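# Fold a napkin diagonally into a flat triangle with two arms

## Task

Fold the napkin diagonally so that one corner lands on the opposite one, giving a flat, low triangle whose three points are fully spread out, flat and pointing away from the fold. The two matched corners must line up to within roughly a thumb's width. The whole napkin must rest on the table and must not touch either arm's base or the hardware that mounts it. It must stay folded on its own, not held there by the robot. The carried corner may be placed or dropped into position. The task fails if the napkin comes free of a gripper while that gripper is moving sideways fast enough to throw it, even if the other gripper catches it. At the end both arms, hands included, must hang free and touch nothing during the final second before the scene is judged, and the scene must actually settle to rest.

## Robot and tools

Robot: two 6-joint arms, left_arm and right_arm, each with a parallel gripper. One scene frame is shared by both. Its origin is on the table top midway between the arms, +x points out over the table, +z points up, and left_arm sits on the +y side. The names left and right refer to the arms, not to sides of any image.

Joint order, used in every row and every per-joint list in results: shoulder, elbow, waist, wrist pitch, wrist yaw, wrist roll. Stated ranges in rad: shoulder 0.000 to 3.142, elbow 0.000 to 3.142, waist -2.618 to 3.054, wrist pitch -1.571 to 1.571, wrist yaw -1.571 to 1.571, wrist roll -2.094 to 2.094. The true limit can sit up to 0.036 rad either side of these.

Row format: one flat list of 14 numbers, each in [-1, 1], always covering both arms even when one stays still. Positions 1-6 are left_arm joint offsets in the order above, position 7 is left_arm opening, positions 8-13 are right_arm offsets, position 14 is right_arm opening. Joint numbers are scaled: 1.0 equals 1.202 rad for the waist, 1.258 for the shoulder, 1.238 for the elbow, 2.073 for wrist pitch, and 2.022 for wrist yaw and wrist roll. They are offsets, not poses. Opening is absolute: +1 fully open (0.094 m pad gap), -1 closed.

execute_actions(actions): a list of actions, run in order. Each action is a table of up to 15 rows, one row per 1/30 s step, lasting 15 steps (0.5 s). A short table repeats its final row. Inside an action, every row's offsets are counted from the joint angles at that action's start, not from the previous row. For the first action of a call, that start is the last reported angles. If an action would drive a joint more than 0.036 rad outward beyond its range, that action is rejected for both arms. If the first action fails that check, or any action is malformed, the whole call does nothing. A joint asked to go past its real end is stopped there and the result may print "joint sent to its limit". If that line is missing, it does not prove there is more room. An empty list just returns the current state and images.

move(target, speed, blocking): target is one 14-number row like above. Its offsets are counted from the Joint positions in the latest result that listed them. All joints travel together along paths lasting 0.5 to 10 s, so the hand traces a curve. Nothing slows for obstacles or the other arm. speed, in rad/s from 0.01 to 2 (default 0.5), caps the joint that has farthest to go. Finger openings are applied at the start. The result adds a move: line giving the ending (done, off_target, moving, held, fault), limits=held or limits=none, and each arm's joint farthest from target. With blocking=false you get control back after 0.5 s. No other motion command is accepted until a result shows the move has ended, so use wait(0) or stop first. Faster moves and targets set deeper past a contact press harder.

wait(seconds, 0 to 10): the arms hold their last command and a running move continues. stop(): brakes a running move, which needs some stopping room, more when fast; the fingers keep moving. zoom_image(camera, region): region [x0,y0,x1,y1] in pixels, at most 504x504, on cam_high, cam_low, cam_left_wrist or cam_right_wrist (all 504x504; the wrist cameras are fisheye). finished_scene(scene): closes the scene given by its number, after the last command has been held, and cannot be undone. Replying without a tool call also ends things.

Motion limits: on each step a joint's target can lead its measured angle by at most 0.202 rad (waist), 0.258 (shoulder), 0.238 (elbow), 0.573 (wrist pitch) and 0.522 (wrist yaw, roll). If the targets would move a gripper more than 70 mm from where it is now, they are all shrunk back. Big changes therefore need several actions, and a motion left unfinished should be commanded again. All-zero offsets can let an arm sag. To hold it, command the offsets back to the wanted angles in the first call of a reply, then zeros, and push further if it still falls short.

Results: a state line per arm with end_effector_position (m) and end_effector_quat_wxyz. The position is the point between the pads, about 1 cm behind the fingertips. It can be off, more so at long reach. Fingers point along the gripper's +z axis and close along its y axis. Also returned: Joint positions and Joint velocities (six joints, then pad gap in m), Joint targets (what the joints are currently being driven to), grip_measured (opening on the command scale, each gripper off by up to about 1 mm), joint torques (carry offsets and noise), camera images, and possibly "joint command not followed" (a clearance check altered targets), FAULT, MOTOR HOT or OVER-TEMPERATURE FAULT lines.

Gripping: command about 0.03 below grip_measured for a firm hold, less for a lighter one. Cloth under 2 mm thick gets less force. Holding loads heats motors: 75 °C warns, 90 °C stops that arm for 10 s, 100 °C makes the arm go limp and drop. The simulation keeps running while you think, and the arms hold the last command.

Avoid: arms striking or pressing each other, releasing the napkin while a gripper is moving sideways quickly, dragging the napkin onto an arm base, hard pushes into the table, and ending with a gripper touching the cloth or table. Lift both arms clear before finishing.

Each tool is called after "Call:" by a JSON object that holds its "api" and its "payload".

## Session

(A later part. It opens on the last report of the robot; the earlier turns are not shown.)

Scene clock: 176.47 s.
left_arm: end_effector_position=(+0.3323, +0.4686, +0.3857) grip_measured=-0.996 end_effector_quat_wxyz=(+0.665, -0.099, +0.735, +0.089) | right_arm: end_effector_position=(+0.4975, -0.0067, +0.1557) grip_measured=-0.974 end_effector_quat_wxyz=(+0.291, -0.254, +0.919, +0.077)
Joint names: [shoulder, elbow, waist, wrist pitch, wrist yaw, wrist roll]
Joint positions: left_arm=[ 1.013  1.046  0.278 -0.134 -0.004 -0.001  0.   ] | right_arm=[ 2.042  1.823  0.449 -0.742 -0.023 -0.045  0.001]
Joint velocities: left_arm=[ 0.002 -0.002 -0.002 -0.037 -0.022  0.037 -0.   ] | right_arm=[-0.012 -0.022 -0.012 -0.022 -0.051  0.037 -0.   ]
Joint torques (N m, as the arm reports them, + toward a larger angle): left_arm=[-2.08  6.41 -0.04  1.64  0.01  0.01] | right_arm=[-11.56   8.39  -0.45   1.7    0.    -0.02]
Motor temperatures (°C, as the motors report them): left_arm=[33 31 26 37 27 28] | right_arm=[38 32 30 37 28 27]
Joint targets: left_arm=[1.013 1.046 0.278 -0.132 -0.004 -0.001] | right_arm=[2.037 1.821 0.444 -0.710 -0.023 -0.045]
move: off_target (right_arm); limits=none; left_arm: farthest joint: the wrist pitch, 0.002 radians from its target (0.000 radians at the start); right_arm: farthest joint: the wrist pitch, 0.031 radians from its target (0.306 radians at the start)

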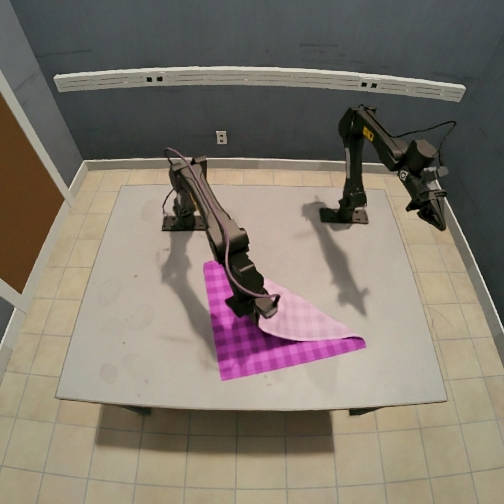

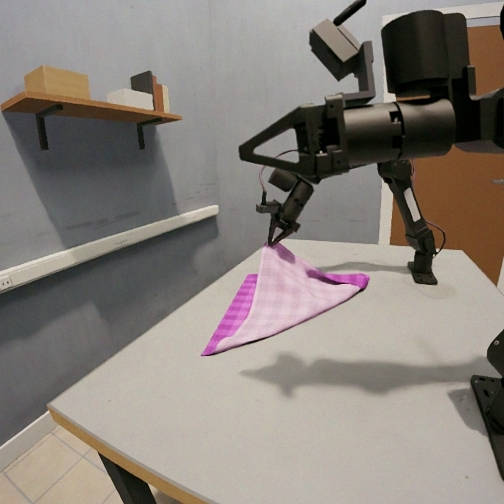

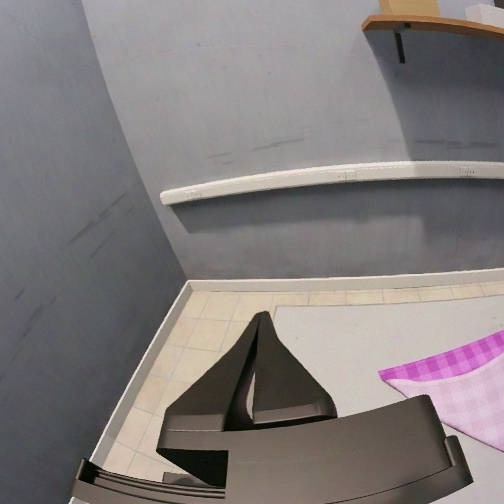

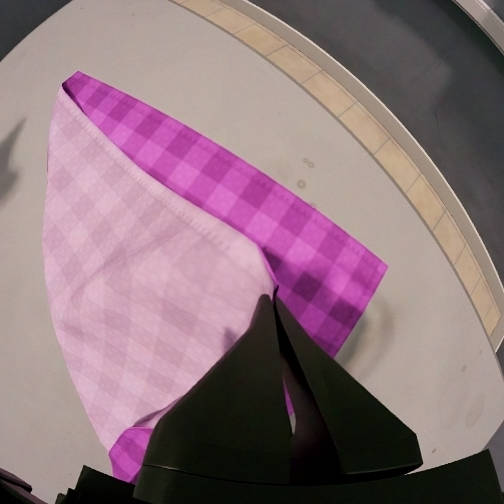

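Call:
{"api": "execute_actions", "payload": {"actions": []}}

Scene clock: 180.70 s.
left_arm: end_effector_position=(+0.3323, +0.4686, +0.3857) grip_measured=-0.996 end_effector_quat_wxyz=(+0.665, -0.099, +0.735, +0.089) | right_arm: end_effector_position=(+0.4976, -0.0066, +0.1558) grip_measured=-0.974 end_effector_quat_wxyz=(+0.291, -0.254, +0.919, +0.077)
Joint names: [shoulder, elbow, waist, wrist pitch, wrist yaw, wrist roll]
Joint positions: left_arm=[ 1.013  1.046  0.278 -0.134 -0.004 -0.001  0.   ] | right_arm=[ 2.042  1.823  0.449 -0.741 -0.023 -0.045  0.001]
Joint velocities: left_arm=[ 0.012  0.002  0.002  0.037 -0.007  0.007 -0.   ] | right_arm=[-0.007 -0.012  0.002  0.051  0.022 -0.022 -0.001]
Joint torques (N m, as the arm reports them, + toward a larger angle): left_arm=[-2.11  6.46 -0.11  1.63  0.01  0.01] | right_arm=[-11.56   8.4   -0.46   1.71   0.    -0.02]
Motor temperatures (°C, as the motors report them): left_arm=[33 31 26 38 27 28] | right_arm=[38 32 30 37 28 27]
Joint targets: left_arm=[1.013 1.046 0.278 -0.132 -0.004 -0.001] | right_arm=[2.037 1.821 0.444 -0.710 -0.023 -0.045]

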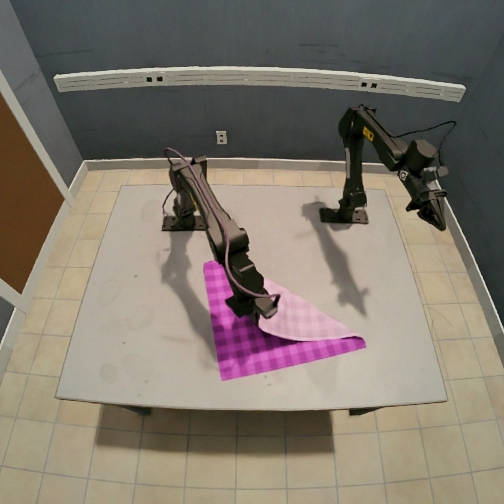

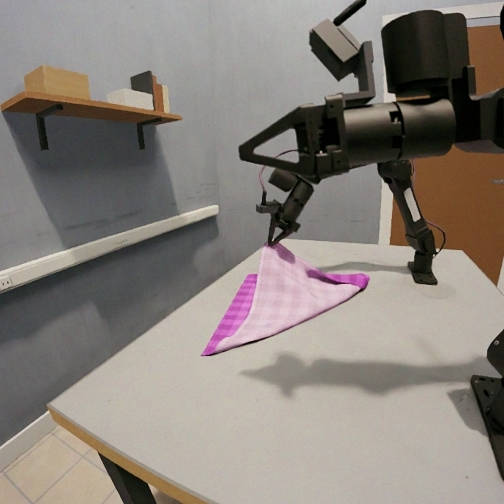

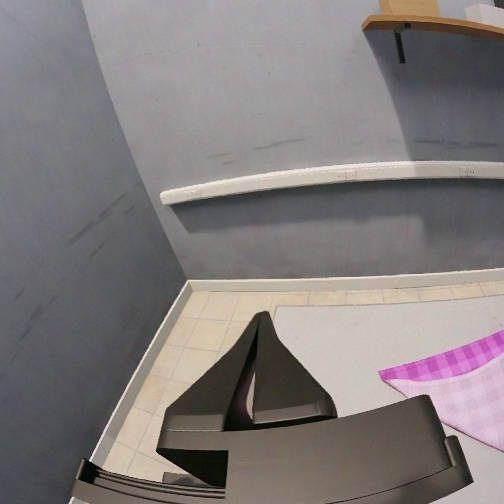

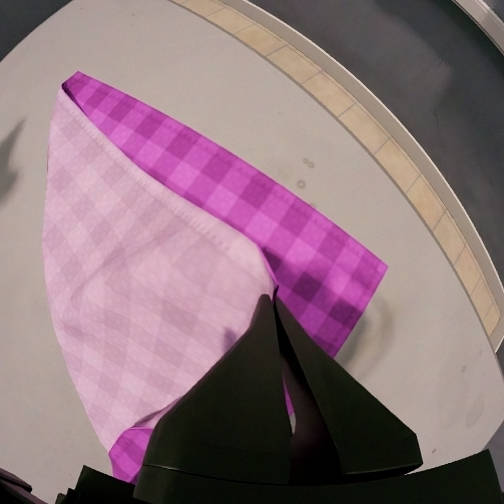

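Call:
{"api": "move", "payload": {"target": [0,0,0,0,0,0,-1,0.127,-0.049,-0.094,0.108,0,0,-1], "speed": 0.15}}

Call:
{"api": "zoom_image", "payload": {"camera": "cam_high", "region": [170, 220, 390, 400]}}

Scene clock: 183.93 s.
left_arm: end_effector_position=(+0.3323, +0.4686, +0.3854) grip_measured=-0.996 end_effector_quat_wxyz=(+0.664, -0.099, +0.736, +0.089) | right_arm: end_effector_position=(+0.5461, -0.0488, +0.0719) grip_measured=-0.974 end_effector_quat_wxyz=(+0.280, -0.206, +0.936, +0.059)
Joint names: [shoulder, elbow, waist, wrist pitch, wrist yaw, wrist roll]
Joint positions: left_arm=[ 1.013  1.046  0.278 -0.135 -0.004 -0.001  0.   ] | right_arm=[ 2.209  1.765  0.342 -0.547 -0.023 -0.045  0.001]
Joint velocities: left_arm=[-0.012 -0.012 -0.007 -0.022 -0.081 -0.007  0.   ] | right_arm=[-0.007  0.012  0.007 -0.081  0.037  0.051 -0.   ]
Joint torques (N m, as the arm reports them, + toward a larger angle): left_arm=[-2.04  6.38 -0.05  1.63  0.01  0.  ] | right_arm=[-12.96   8.29  -0.52   1.65  -0.01  -0.02]
Motor temperatures (°C, as the motors report them): left_arm=[32 31 26 38 27 28] | right_arm=[38 32 30 37 28 27]
Joint targets: left_arm=[1.013 1.046 0.278 -0.133 -0.004 -0.001] | right_arm=[2.201 1.763 0.336 -0.517 -0.023 -0.045]
move: off_target (right_arm); limits=none; left_arm: farthest joint: the wrist pitch, 0.001 radians from its target (0.000 radians at the start); right_arm: farthest joint: the wrist pitch, 0.030 radians from its target (0.224 radians at the start)

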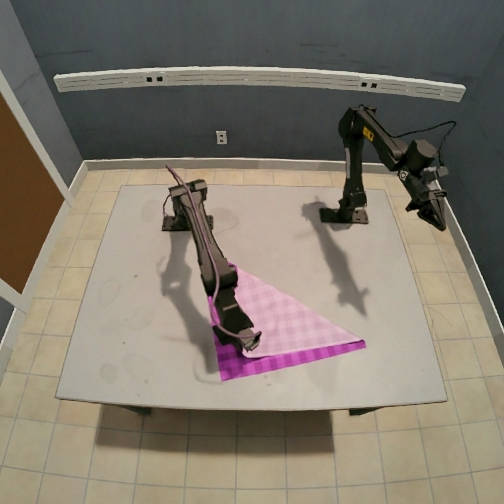

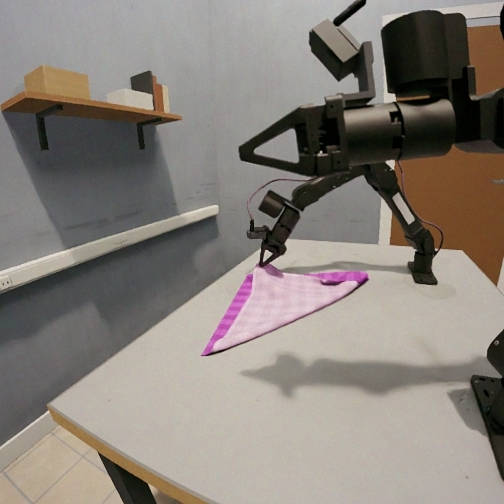

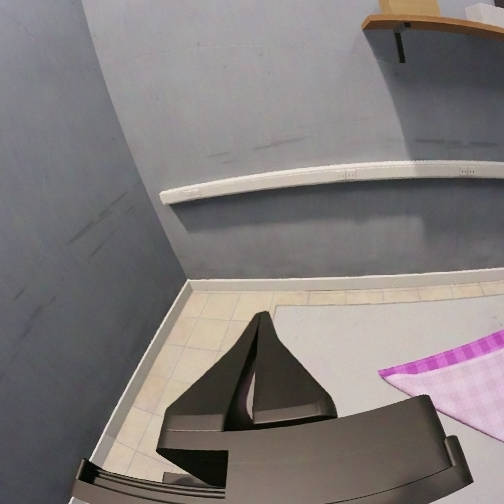

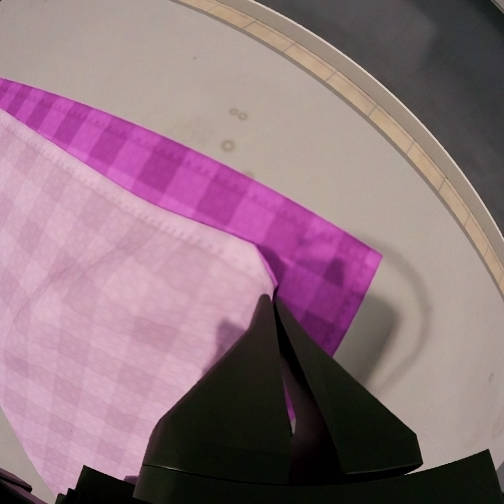

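Region (170, 220, 390, 400) of cam_high's 504x504 image, scaled by 2.291, with more detail than that image has; it fills the top 412 rows of this view, and the rest is white.

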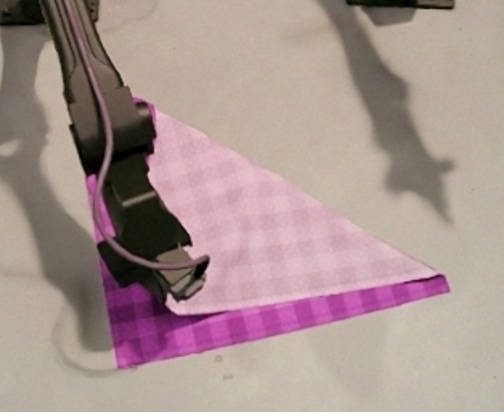

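Call:
{"api": "move", "payload": {"target": [0,0,0,0,0,0,-1,0.036,0.082,-0.031,0.014,0,0,-1], "speed": 0.08}}

Call:
{"api": "zoom_image", "payload": {"camera": "cam_high", "region": [170, 220, 390, 400]}}

Scene clock: 186.53 s.
left_arm: end_effector_position=(+0.3322, +0.4686, +0.3849) grip_measured=-0.996 end_effector_quat_wxyz=(+0.664, -0.099, +0.736, +0.089) | right_arm: end_effector_position=(+0.5659, -0.0595, +0.0699) grip_measured=-0.974 end_effector_quat_wxyz=(+0.289, -0.191, +0.937, +0.056)
Joint names: [shoulder, elbow, waist, wrist pitch, wrist yaw, wrist roll]
Joint positions: left_arm=[ 1.013  1.046  0.278 -0.137 -0.004 -0.001  0.   ] | right_arm=[ 2.258  1.831  0.311 -0.547 -0.023 -0.045  0.001]
Joint velocities: left_arm=[-0.012  0.002 -0.002 -0.022  0.022  0.022  0.001] | right_arm=[ 0.007 -0.032 -0.017  0.022  0.022 -0.037 -0.001]
Joint torques (N m, as the arm reports them, + toward a larger angle): left_arm=[-1.94  6.4   0.08  1.64 -0.01  0.02] | right_arm=[-13.12  11.66  -0.7    1.65   0.    -0.02]
Motor temperatures (°C, as the motors report them): left_arm=[32 31 26 38 27 28] | right_arm=[39 32 30 37 28 27]
Joint targets: left_arm=[1.013 1.046 0.278 -0.135 -0.004 -0.001] | right_arm=[2.254 1.866 0.304 -0.518 -0.023 -0.045]
move: off_target (right_arm); limits=none; left_arm: farthest joint: the wrist pitch, 0.002 radians from its target (0.000 radians at the start); right_arm: farthest joint: the elbow, 0.036 radians from its target (0.102 radians at the start)

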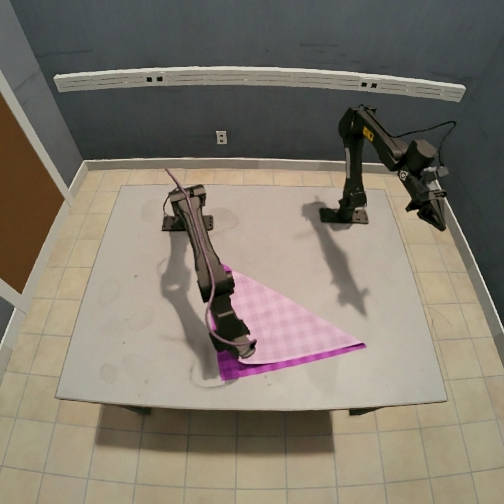

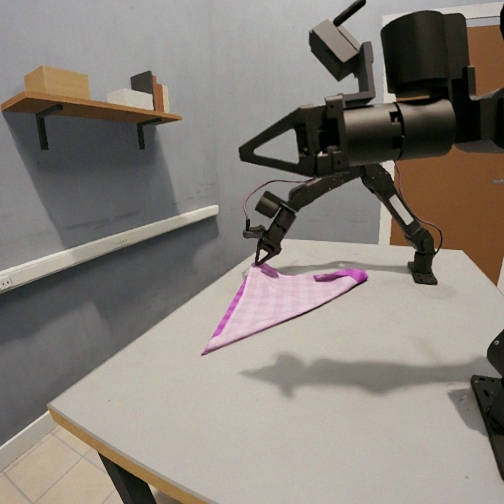

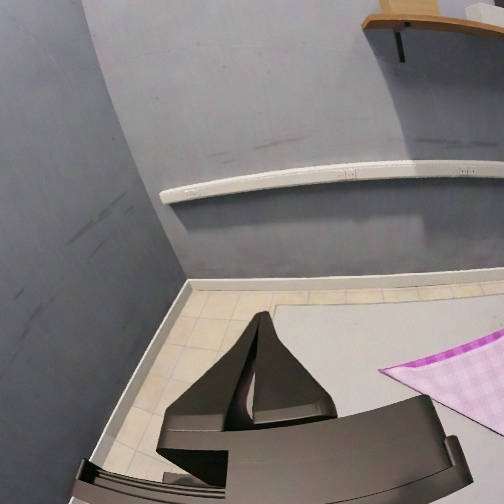

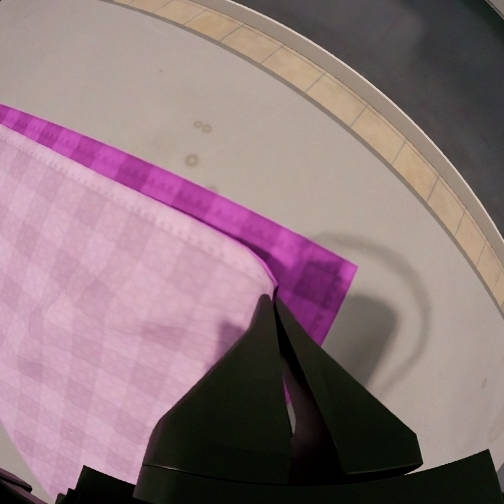

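Region (170, 220, 390, 400) of cam_high's 504x504 image, scaled by 2.291, with more detail than that image has; it fills the top 412 rows of this view, and the rest is white.

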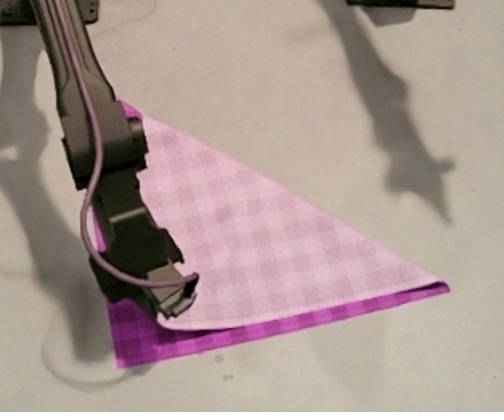

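Call:
{"api": "move", "payload": {"target": [0,0,0,0,0,0,-1,0.058,0.074,-0.034,0.014,0,0,-1], "speed": 0.08}}

Call:
{"api": "zoom_image", "payload": {"camera": "cam_high", "region": [170, 220, 390, 400]}}

Scene clock: 189.03 s.
left_arm: end_effector_position=(+0.3322, +0.4686, +0.3845) grip_measured=-0.996 end_effector_quat_wxyz=(+0.663, -0.099, +0.737, +0.089) | right_arm: end_effector_position=(+0.5819, -0.0748, +0.0483) grip_measured=-0.974 end_effector_quat_wxyz=(+0.280, -0.176, +0.943, +0.049)
Joint names: [shoulder, elbow, waist, wrist pitch, wrist yaw, wrist roll]
Joint positions: left_arm=[ 1.013  1.046  0.278 -0.139 -0.004 -0.001  0.   ] | right_arm=[ 2.336  1.887  0.278 -0.546 -0.023 -0.045  0.001]
Joint velocities: left_arm=[ 0.002  0.002 -0.002 -0.007 -0.066  0.007 -0.   ] | right_arm=[-0.022 -0.027  0.012 -0.007 -0.037 -0.081 -0.001]
Joint torques (N m, as the arm reports them, + toward a larger angle): left_arm=[-1.94  6.39 -0.01  1.62  0.    0.  ] | right_arm=[-13.7   11.53  -0.61   1.62   0.    -0.02]
Motor temperatures (°C, as the motors report them): left_arm=[32 31 26 38 27 28] | right_arm=[39 32 30 37 28 27]
Joint targets: left_arm=[1.013 1.046 0.278 -0.137 -0.004 -0.001] | right_arm=[2.331 1.922 0.271 -0.518 -0.023 -0.045]
move: off_target (right_arm); limits=none; left_arm: farthest joint: the wrist pitch, 0.002 radians from its target (0.000 radians at the start); right_arm: farthest joint: the elbow, 0.036 radians from its target (0.092 radians at the start)

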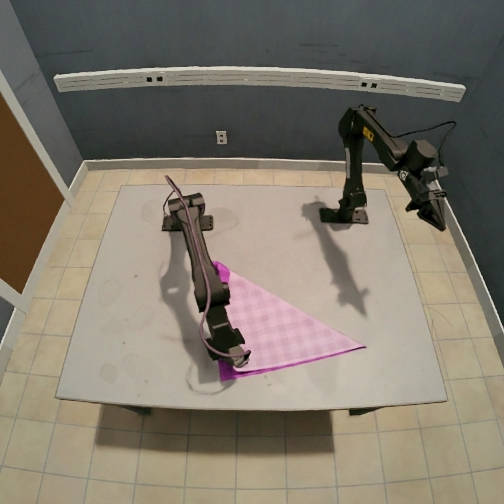

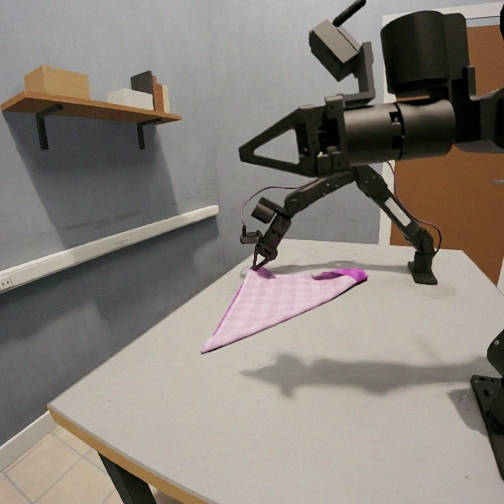

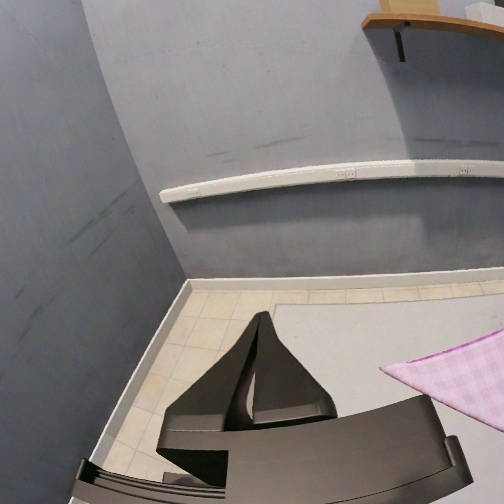

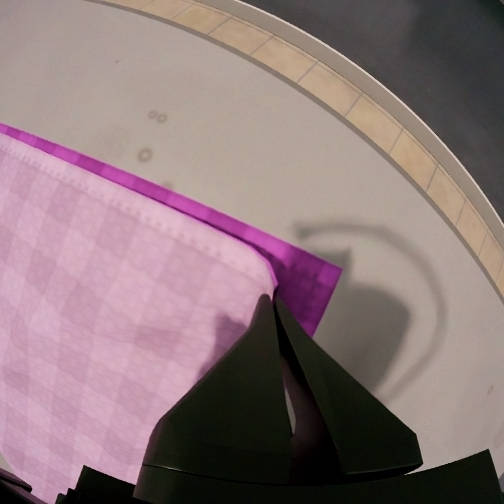

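Region (170, 220, 390, 400) of cam_high's 504x504 image, scaled by 2.291, with more detail than that image has; it fills the top 412 rows of this view, and the rest is white.

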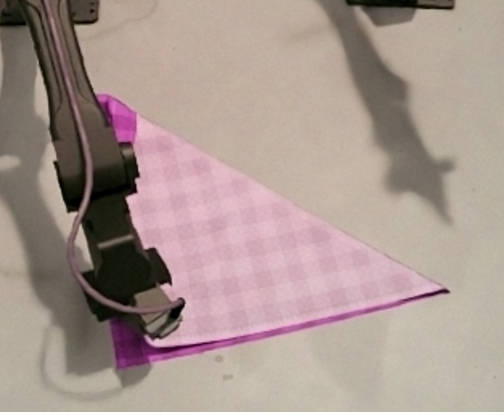

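Call:
{"api": "move", "payload": {"target": [0,0,0,0,0,0,-1,0.032,0.052,-0.019,0.014,0,0,-1], "speed": 0.06}}

Call:
{"api": "move", "payload": {"target": [0,0,0,0,0,0,-1,-0.004,0.028,-0.005,0.014,0,0,0.2], "speed": 0.06}}

Call:
{"api": "move", "payload": {"target": [0,0,0,0,0,0,-1,-0.15,0.028,0,0.014,0,0,0.2], "speed": 0.15}}

Call:
{"api": "move", "payload": {"target": [0,0,0,0,0,0,-1,-0.4,-0.2,-0.6,0.014,0,0,0.2], "speed": 0.5}}

Call:
{"api": "zoom_image", "payload": {"camera": "cam_high", "region": [170, 220, 390, 400]}}

Scene clock: 192.10 s.
left_arm: end_effector_position=(+0.3322, +0.4685, +0.3841) grip_measured=-0.996 end_effector_quat_wxyz=(+0.662, -0.099, +0.737, +0.089) | right_arm: end_effector_position=(+0.5891, -0.0817, +0.0348) grip_measured=-0.974 end_effector_quat_wxyz=(+0.274, -0.169, +0.946, +0.046)
Joint names: [shoulder, elbow, waist, wrist pitch, wrist yaw, wrist roll]
Joint positions: left_arm=[ 1.013  1.046  0.278 -0.141 -0.004 -0.001  0.   ] | right_arm=[ 2.38   1.917  0.263 -0.546 -0.023 -0.045  0.001]
Joint velocities: left_arm=[ 0.002 -0.007 -0.012 -0.037  0.037  0.051  0.   ] | right_arm=[-0.022  0.017  0.012  0.081  0.051 -0.066 -0.001]
Joint torques (N m, as the arm reports them, + toward a larger angle): left_arm=[-2.    6.44 -0.04  1.63  0.01  0.  ] | right_arm=[-13.82  11.43  -0.74   1.6    0.    -0.02]
Motor temperatures (°C, as the motors report them): left_arm=[32 31 26 38 27 28] | right_arm=[40 33 30 37 28 27]
Joint targets: left_arm=[1.013 1.046 0.278 -0.139 -0.004 -0.001] | right_arm=[2.376 1.951 0.255 -0.517 -0.023 -0.045]
move: off_target (right_arm); limits=none; left_arm: farthest joint: the wrist pitch, 0.002 radians from its target (0.000 radians at the start); right_arm: farthest joint: the elbow, 0.035 radians from its target (0.064 radians at the start)

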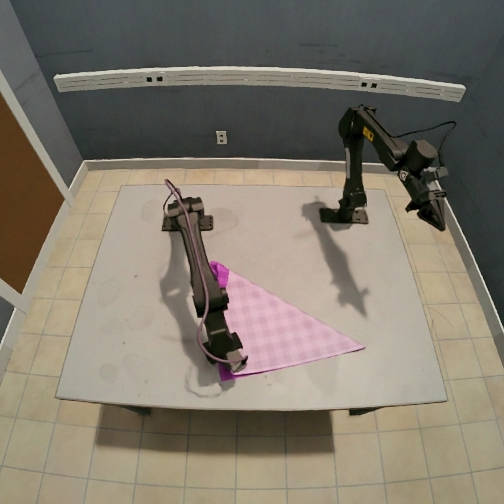

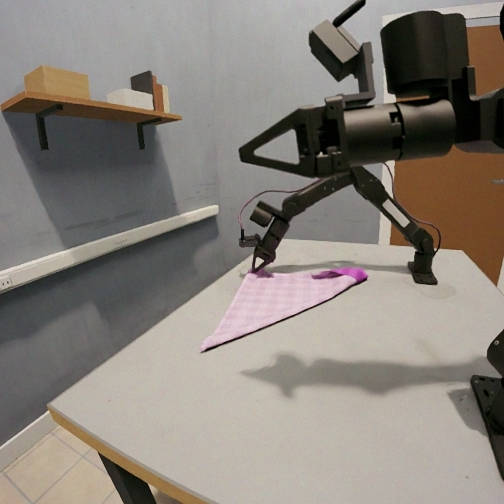

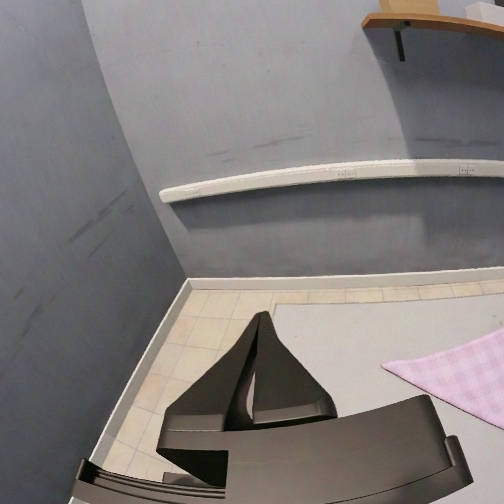

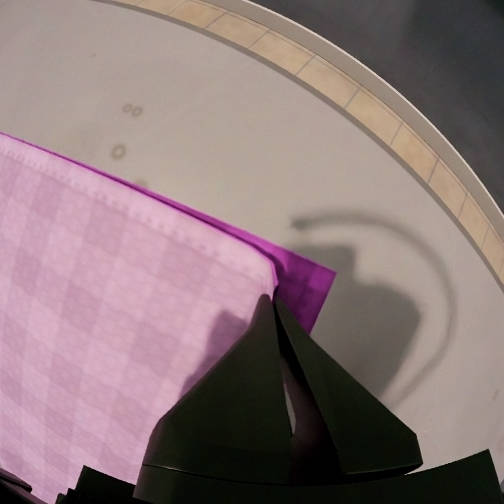

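Scene clock: 192.90 s.
left_arm: end_effector_position=(+0.3321, +0.4685, +0.3836) grip_measured=-0.996 end_effector_quat_wxyz=(+0.662, -0.099, +0.738, +0.089) | right_arm: end_effector_position=(+0.5891, -0.0817, +0.0348) grip_measured=+0.198 end_effector_quat_wxyz=(+0.274, -0.169, +0.946, +0.046)
Joint names: [shoulder, elbow, waist, wrist pitch, wrist yaw, wrist roll]
Joint positions: left_arm=[ 1.013  1.046  0.278 -0.142 -0.004 -0.001  0.   ] | right_arm=[ 2.38   1.917  0.263 -0.546 -0.023 -0.045  0.056]
Joint velocities: left_arm=[ 0.002  0.017 -0.017  0.037 -0.007  0.022 -0.   ] | right_arm=[-0.012 -0.012  0.002  0.007  0.007  0.007 -0.001]
Joint torques (N m, as the arm reports them, + toward a larger angle): left_arm=[-2.02  6.43 -0.04  1.62  0.01  0.  ] | right_arm=[-13.94  11.42  -0.55   1.61   0.    -0.02]
Motor temperatures (°C, as the motors report them): left_arm=[32 31 26 38 27 28] | right_arm=[40 33 30 37 28 27]
Joint targets: left_arm=[1.013 1.046 0.278 -0.141 -0.004 -0.001] | right_arm=[2.375 1.951 0.257 -0.517 -0.023 -0.045]
move: off_target (right_arm); limits=none; left_arm: farthest joint: the wrist pitch, 0.001 radians from its target (0.000 radians at the start); right_arm: farthest joint: the elbow, 0.035 radians from its target (0.035 radians at the start)

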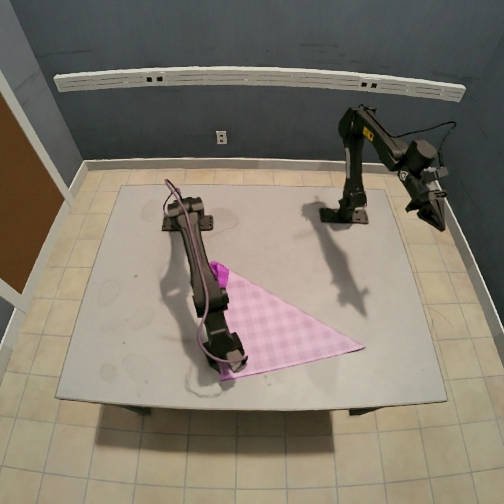

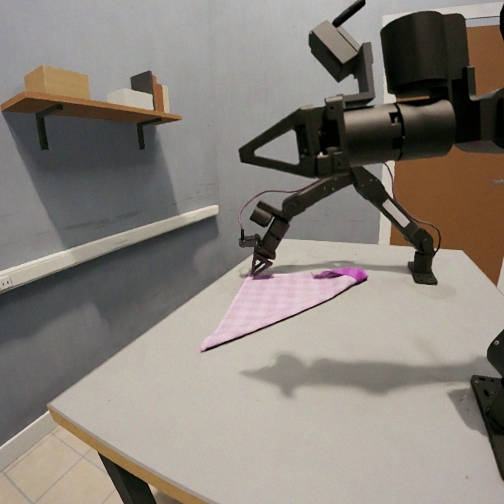

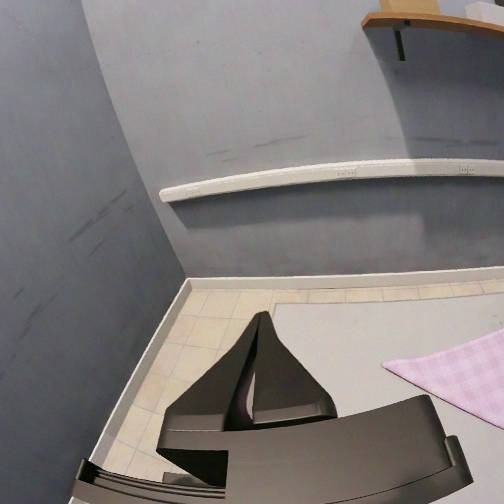

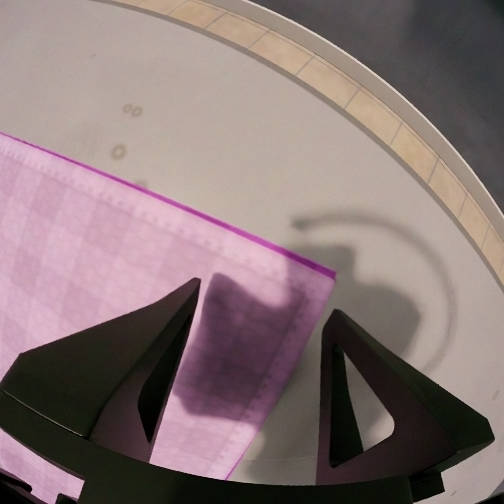

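Scene clock: 194.53 s.
left_arm: end_effector_position=(+0.3321, +0.4685, +0.3832) grip_measured=-0.996 end_effector_quat_wxyz=(+0.661, -0.099, +0.739, +0.089) | right_arm: end_effector_position=(+0.5957, -0.0797, +0.1259) grip_measured=+0.198 end_effector_quat_wxyz=(+0.350, -0.165, +0.920, +0.056)
Joint names: [shoulder, elbow, waist, wrist pitch, wrist yaw, wrist roll]
Joint positions: left_arm=[ 1.013  1.046  0.278 -0.144 -0.004 -0.001  0.   ] | right_arm=[ 2.222  1.917  0.263 -0.541 -0.023 -0.045  0.056]
Joint velocities: left_arm=[ 0.002 -0.007  0.002  0.007  0.007  0.007 -0.001] | right_arm=[ 0.017  0.027  0.002 -0.066 -0.007  0.066 -0.   ]
Joint torques (N m, as the arm reports them, + toward a larger angle): left_arm=[-2.12  6.43 -0.06  1.65  0.02  0.  ] | right_arm=[-15.14  11.79   0.03   1.79   0.    -0.02]
Motor temperatures (°C, as the motors report them): left_arm=[32 31 26 38 27 28] | right_arm=[41 33 30 37 28 27]
Joint targets: left_arm=[1.013 1.046 0.278 -0.142 -0.004 -0.001] | right_arm=[2.191 1.951 0.263 -0.516 -0.023 -0.045]
move: off_target (right_arm); limits=none; left_arm: farthest joint: the wrist pitch, 0.002 radians from its target (0.000 radians at the start); right_arm: farthest joint: the elbow, 0.035 radians from its target (0.035 radians at the start)

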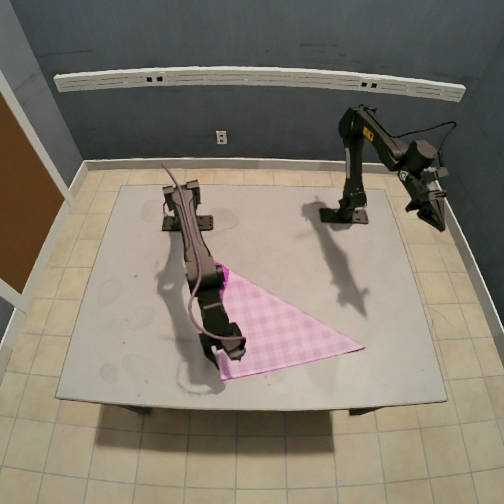

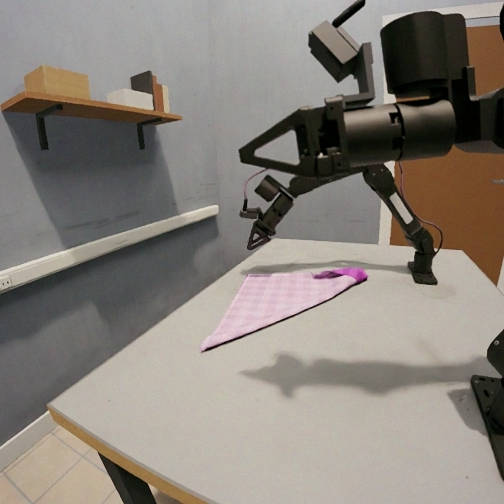

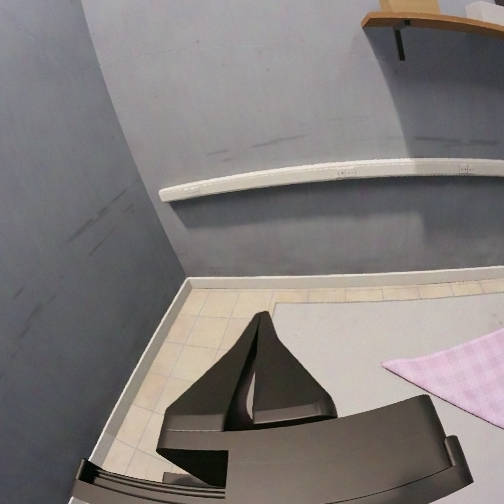

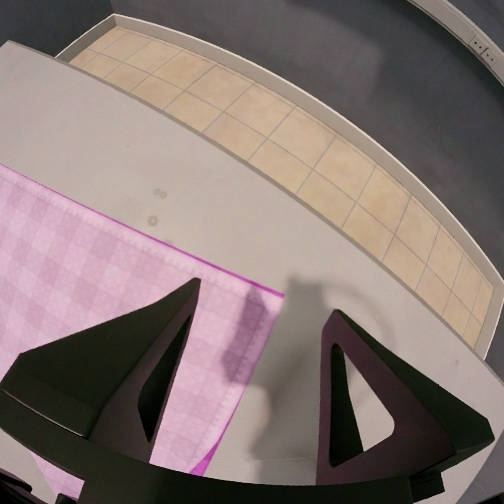

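Scene clock: 196.63 s.
left_arm: end_effector_position=(+0.3320, +0.4685, +0.3827) grip_measured=-0.996 end_effector_quat_wxyz=(+0.660, -0.099, +0.739, +0.088) | right_arm: end_effector_position=(+0.5016, -0.4707, +0.2792) grip_measured=+0.198 end_effector_quat_wxyz=(+0.452, +0.163, +0.871, -0.099)
Joint names: [shoulder, elbow, waist, wrist pitch, wrist yaw, wrist roll]
Joint positions: left_arm=[ 1.013  1.046  0.278 -0.146 -0.004 -0.001  0.   ] | right_arm=[ 1.744  1.673 -0.463 -0.537 -0.02  -0.045  0.056]
Joint velocities: left_arm=[ 0.002  0.007  0.022  0.007  0.037 -0.095 -0.   ] | right_arm=[ 0.002 -0.012 -0.007  0.022 -0.051 -0.051  0.   ]
Joint torques (N m, as the arm reports them, + toward a larger angle): left_arm=[-2.02  6.43 -0.04  1.6   0.    0.  ] | right_arm=[-10.74   8.6    0.42   2.06  -0.03  -0.02]
Motor temperatures (°C, as the motors report them): left_arm=[31 31 26 38 27 28] | right_arm=[41 33 30 37 28 27]
Joint targets: left_arm=[1.013 1.046 0.278 -0.144 -0.004 -0.001] | right_arm=[1.719 1.669 -0.459 -0.512 -0.024 -0.045]
move: off_target (right_arm); limits=none; left_arm: farthest joint: the wrist pitch, 0.002 radians from its target (0.000 radians at the start); right_arm: farthest joint: the shoulder, 0.025 radians from its target (0.503 radians at the start)

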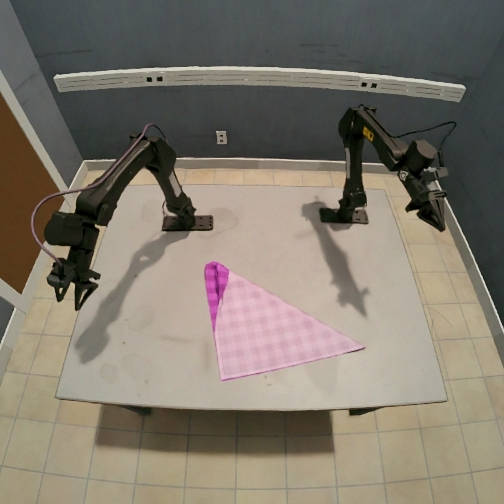

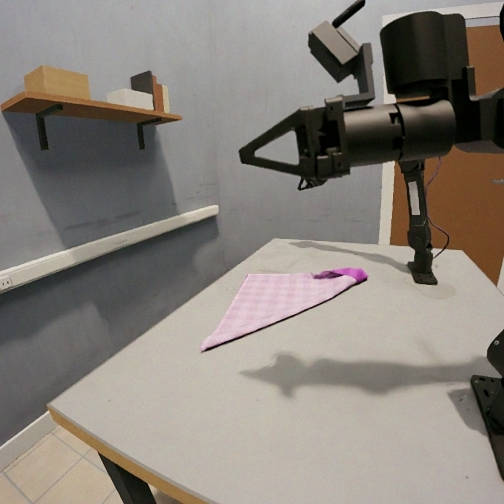

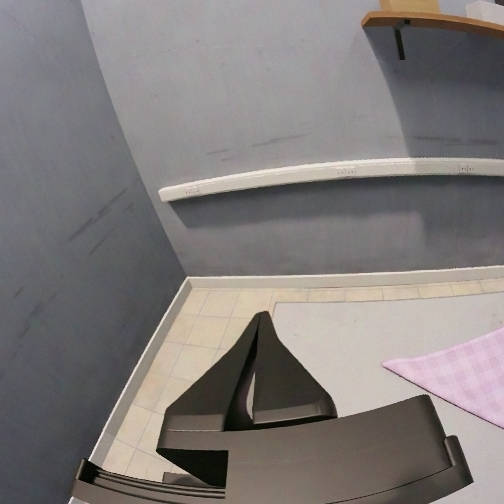

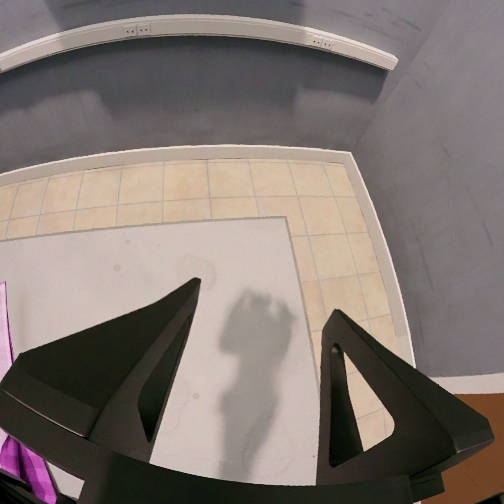

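Region (170, 220, 390, 400) of cam_high's 504x504 image, scaled by 2.291, with more detail than that image has; it fills the top 412 rows of this view, and the rest is white.

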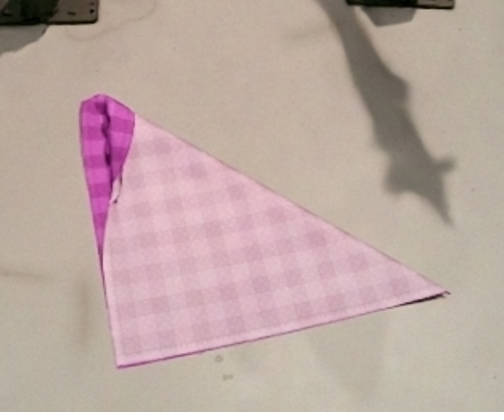

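Call:
{"api": "zoom_image", "payload": {"camera": "cam_high", "region": [190, 250, 260, 340]}}

Call:
{"api": "zoom_image", "payload": {"camera": "cam_low", "region": [290, 250, 390, 310]}}

Region (190, 250, 260, 340) of cam_high's 504x504 image, scaled by 5.600, with more detail than that image has.

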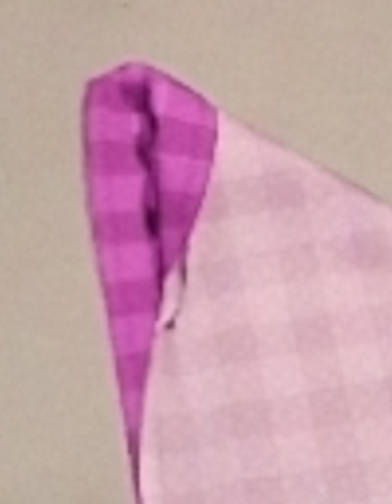

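Region (290, 250, 390, 310) of cam_low's 504x504 image, scaled by 5.040, with more detail than that image has; it fills the top 302 rows of this view, and the rest is white.

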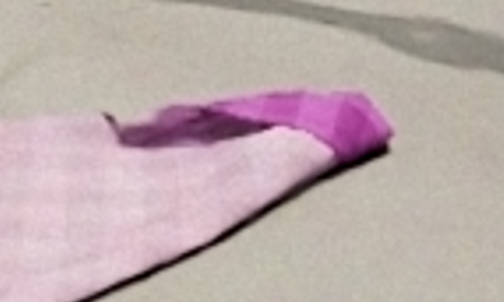

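Call:
{"api": "move", "payload": {"target": [0.82,0.295,-0.972,0.057,0,0,-1,-0.02,0,0,0.012,0,0,0.2], "speed": 0.6}}

Scene clock: 203.47 s.
left_arm: end_effector_position=(+0.3163, -0.0687, +0.0759) grip_measured=-0.996 end_effector_quat_wxyz=(+0.365, +0.402, +0.821, -0.179) | right_arm: end_effector_position=(+0.5016, -0.4707, +0.2792) grip_measured=+0.198 end_effector_quat_wxyz=(+0.452, +0.163, +0.871, -0.099)
Joint names: [shoulder, elbow, waist, wrist pitch, wrist yaw, wrist roll]
Joint positions: left_arm=[ 2.062  1.375 -0.897 -0.047 -0.002 -0.001  0.   ] | right_arm=[ 1.744  1.673 -0.463 -0.537 -0.02  -0.045  0.056]
Joint velocities: left_arm=[-0.017 -0.012 -0.012 -0.007 -0.051  0.007 -0.   ] | right_arm=[ 0.007 -0.012 -0.012  0.037 -0.095 -0.081 -0.001]
Joint torques (N m, as the arm reports them, + toward a larger angle): left_arm=[-11.07   8.63   0.69   1.53  -0.05   0.01] | right_arm=[-10.72   8.93   0.03   2.06   0.01  -0.02]
Motor temperatures (°C, as the motors report them): left_arm=[32 31 26 39 27 28] | right_arm=[40 32 30 38 28 27]
Joint targets: left_arm=[2.044 1.411 -0.890 -0.028 -0.004 -0.001] | right_arm=[1.719 1.673 -0.463 -0.512 -0.020 -0.045]
move: off_target (left_arm, right_arm); limits=none; left_arm: farthest joint: the elbow, 0.036 radians from its target (0.365 radians at the start); right_arm: farthest joint: the shoulder, 0.025 radians from its target (0.025 radians at the start)

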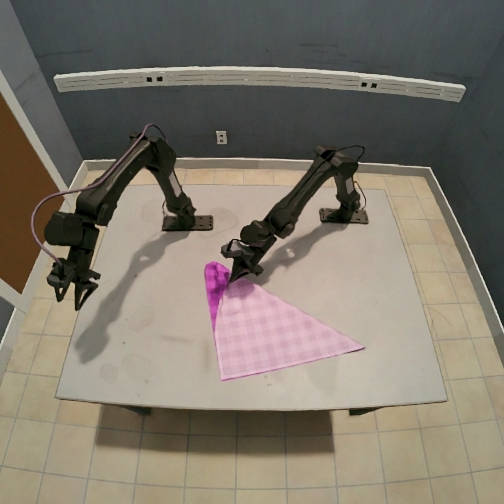

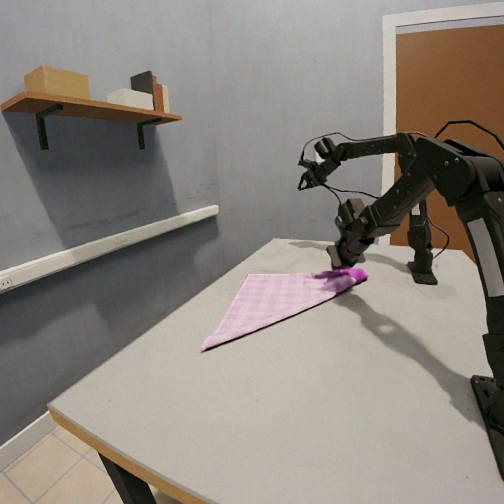

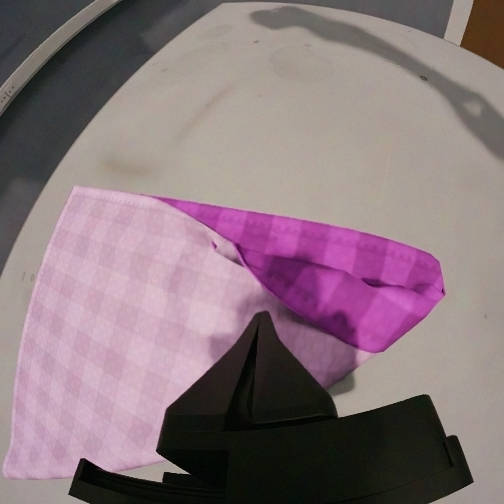

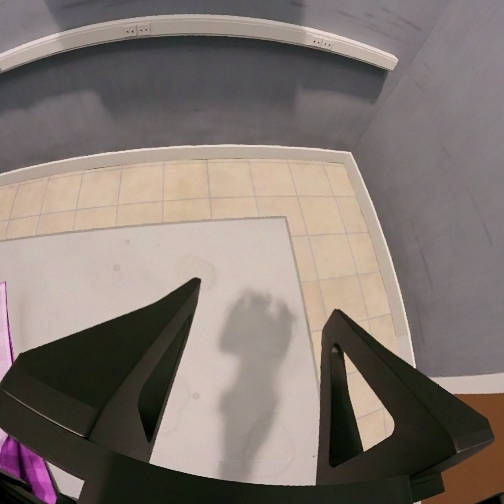

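Lower to z≈0.03.

Call:
{"api": "move", "payload": {"target": [0.062,0.029,0,0.009,0,0,-1,-0.02,0,0,0.012,0,0,0.2], "speed": 0.08}}

Scene clock: 205.70 s.
left_arm: end_effector_position=(+0.3129, -0.0644, +0.0312) grip_measured=-0.996 end_effector_quat_wxyz=(+0.330, +0.409, +0.835, -0.161) | right_arm: end_effector_position=(+0.5016, -0.4707, +0.2792) grip_measured=+0.198 end_effector_quat_wxyz=(+0.452, +0.163, +0.871, -0.099)
Joint names: [shoulder, elbow, waist, wrist pitch, wrist yaw, wrist roll]
Joint positions: left_arm=[ 2.145  1.375 -0.897 -0.047 -0.002 -0.001  0.   ] | right_arm=[ 1.744  1.673 -0.463 -0.537 -0.02  -0.045  0.056]
Joint velocities: left_arm=[-0.017 -0.012 -0.012  0.022 -0.007  0.022 -0.   ] | right_arm=[ 0.017 -0.027 -0.012  0.007 -0.007 -0.066  0.001]
Joint torques (N m, as the arm reports them, + toward a larger angle): left_arm=[-10.46   8.35   0.01   1.42   0.01   0.  ] | right_arm=[-10.73   8.94   0.03   2.07   0.01  -0.02]
Motor temperatures (°C, as the motors report them): left_arm=[32 31 26 39 27 28] | right_arm=[40 32 30 39 28 27]
Joint targets: left_arm=[2.140 1.411 -0.897 -0.029 -0.002 -0.001] | right_arm=[1.719 1.673 -0.463 -0.512 -0.020 -0.045]
move: off_target (left_arm, right_arm); limits=none; left_arm: farthest joint: the elbow, 0.036 radians from its target (0.036 radians at the start); right_arm: farthest joint: the shoulder, 0.025 radians from its target (0.025 radians at the start)

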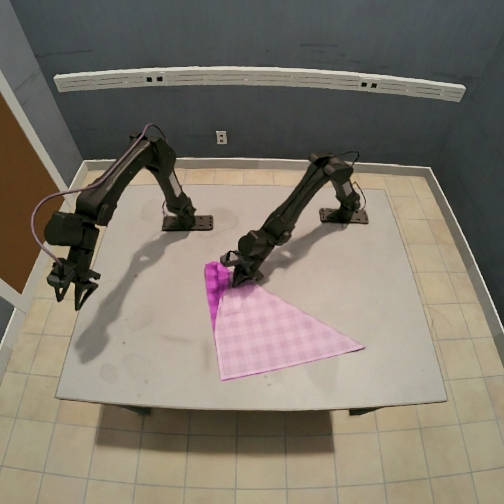

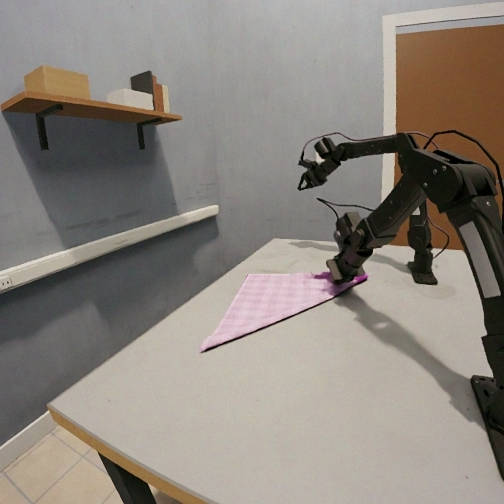

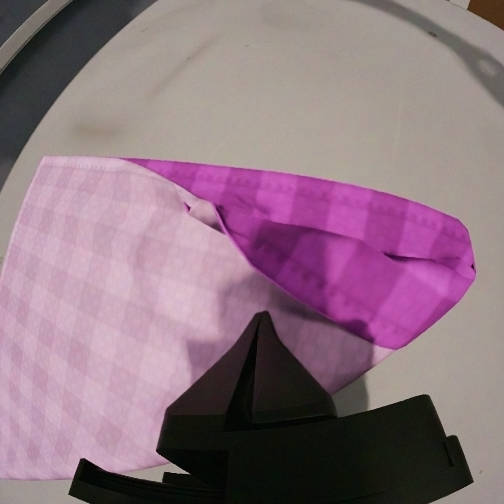

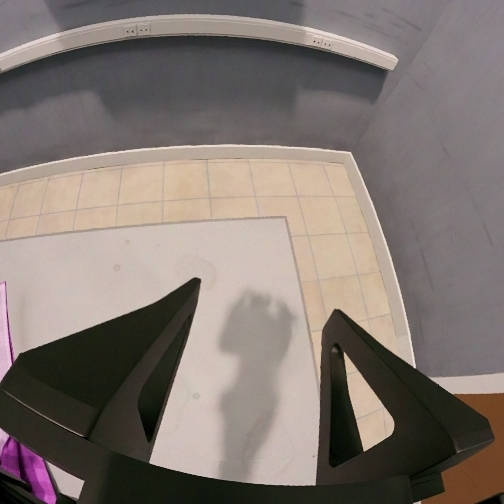

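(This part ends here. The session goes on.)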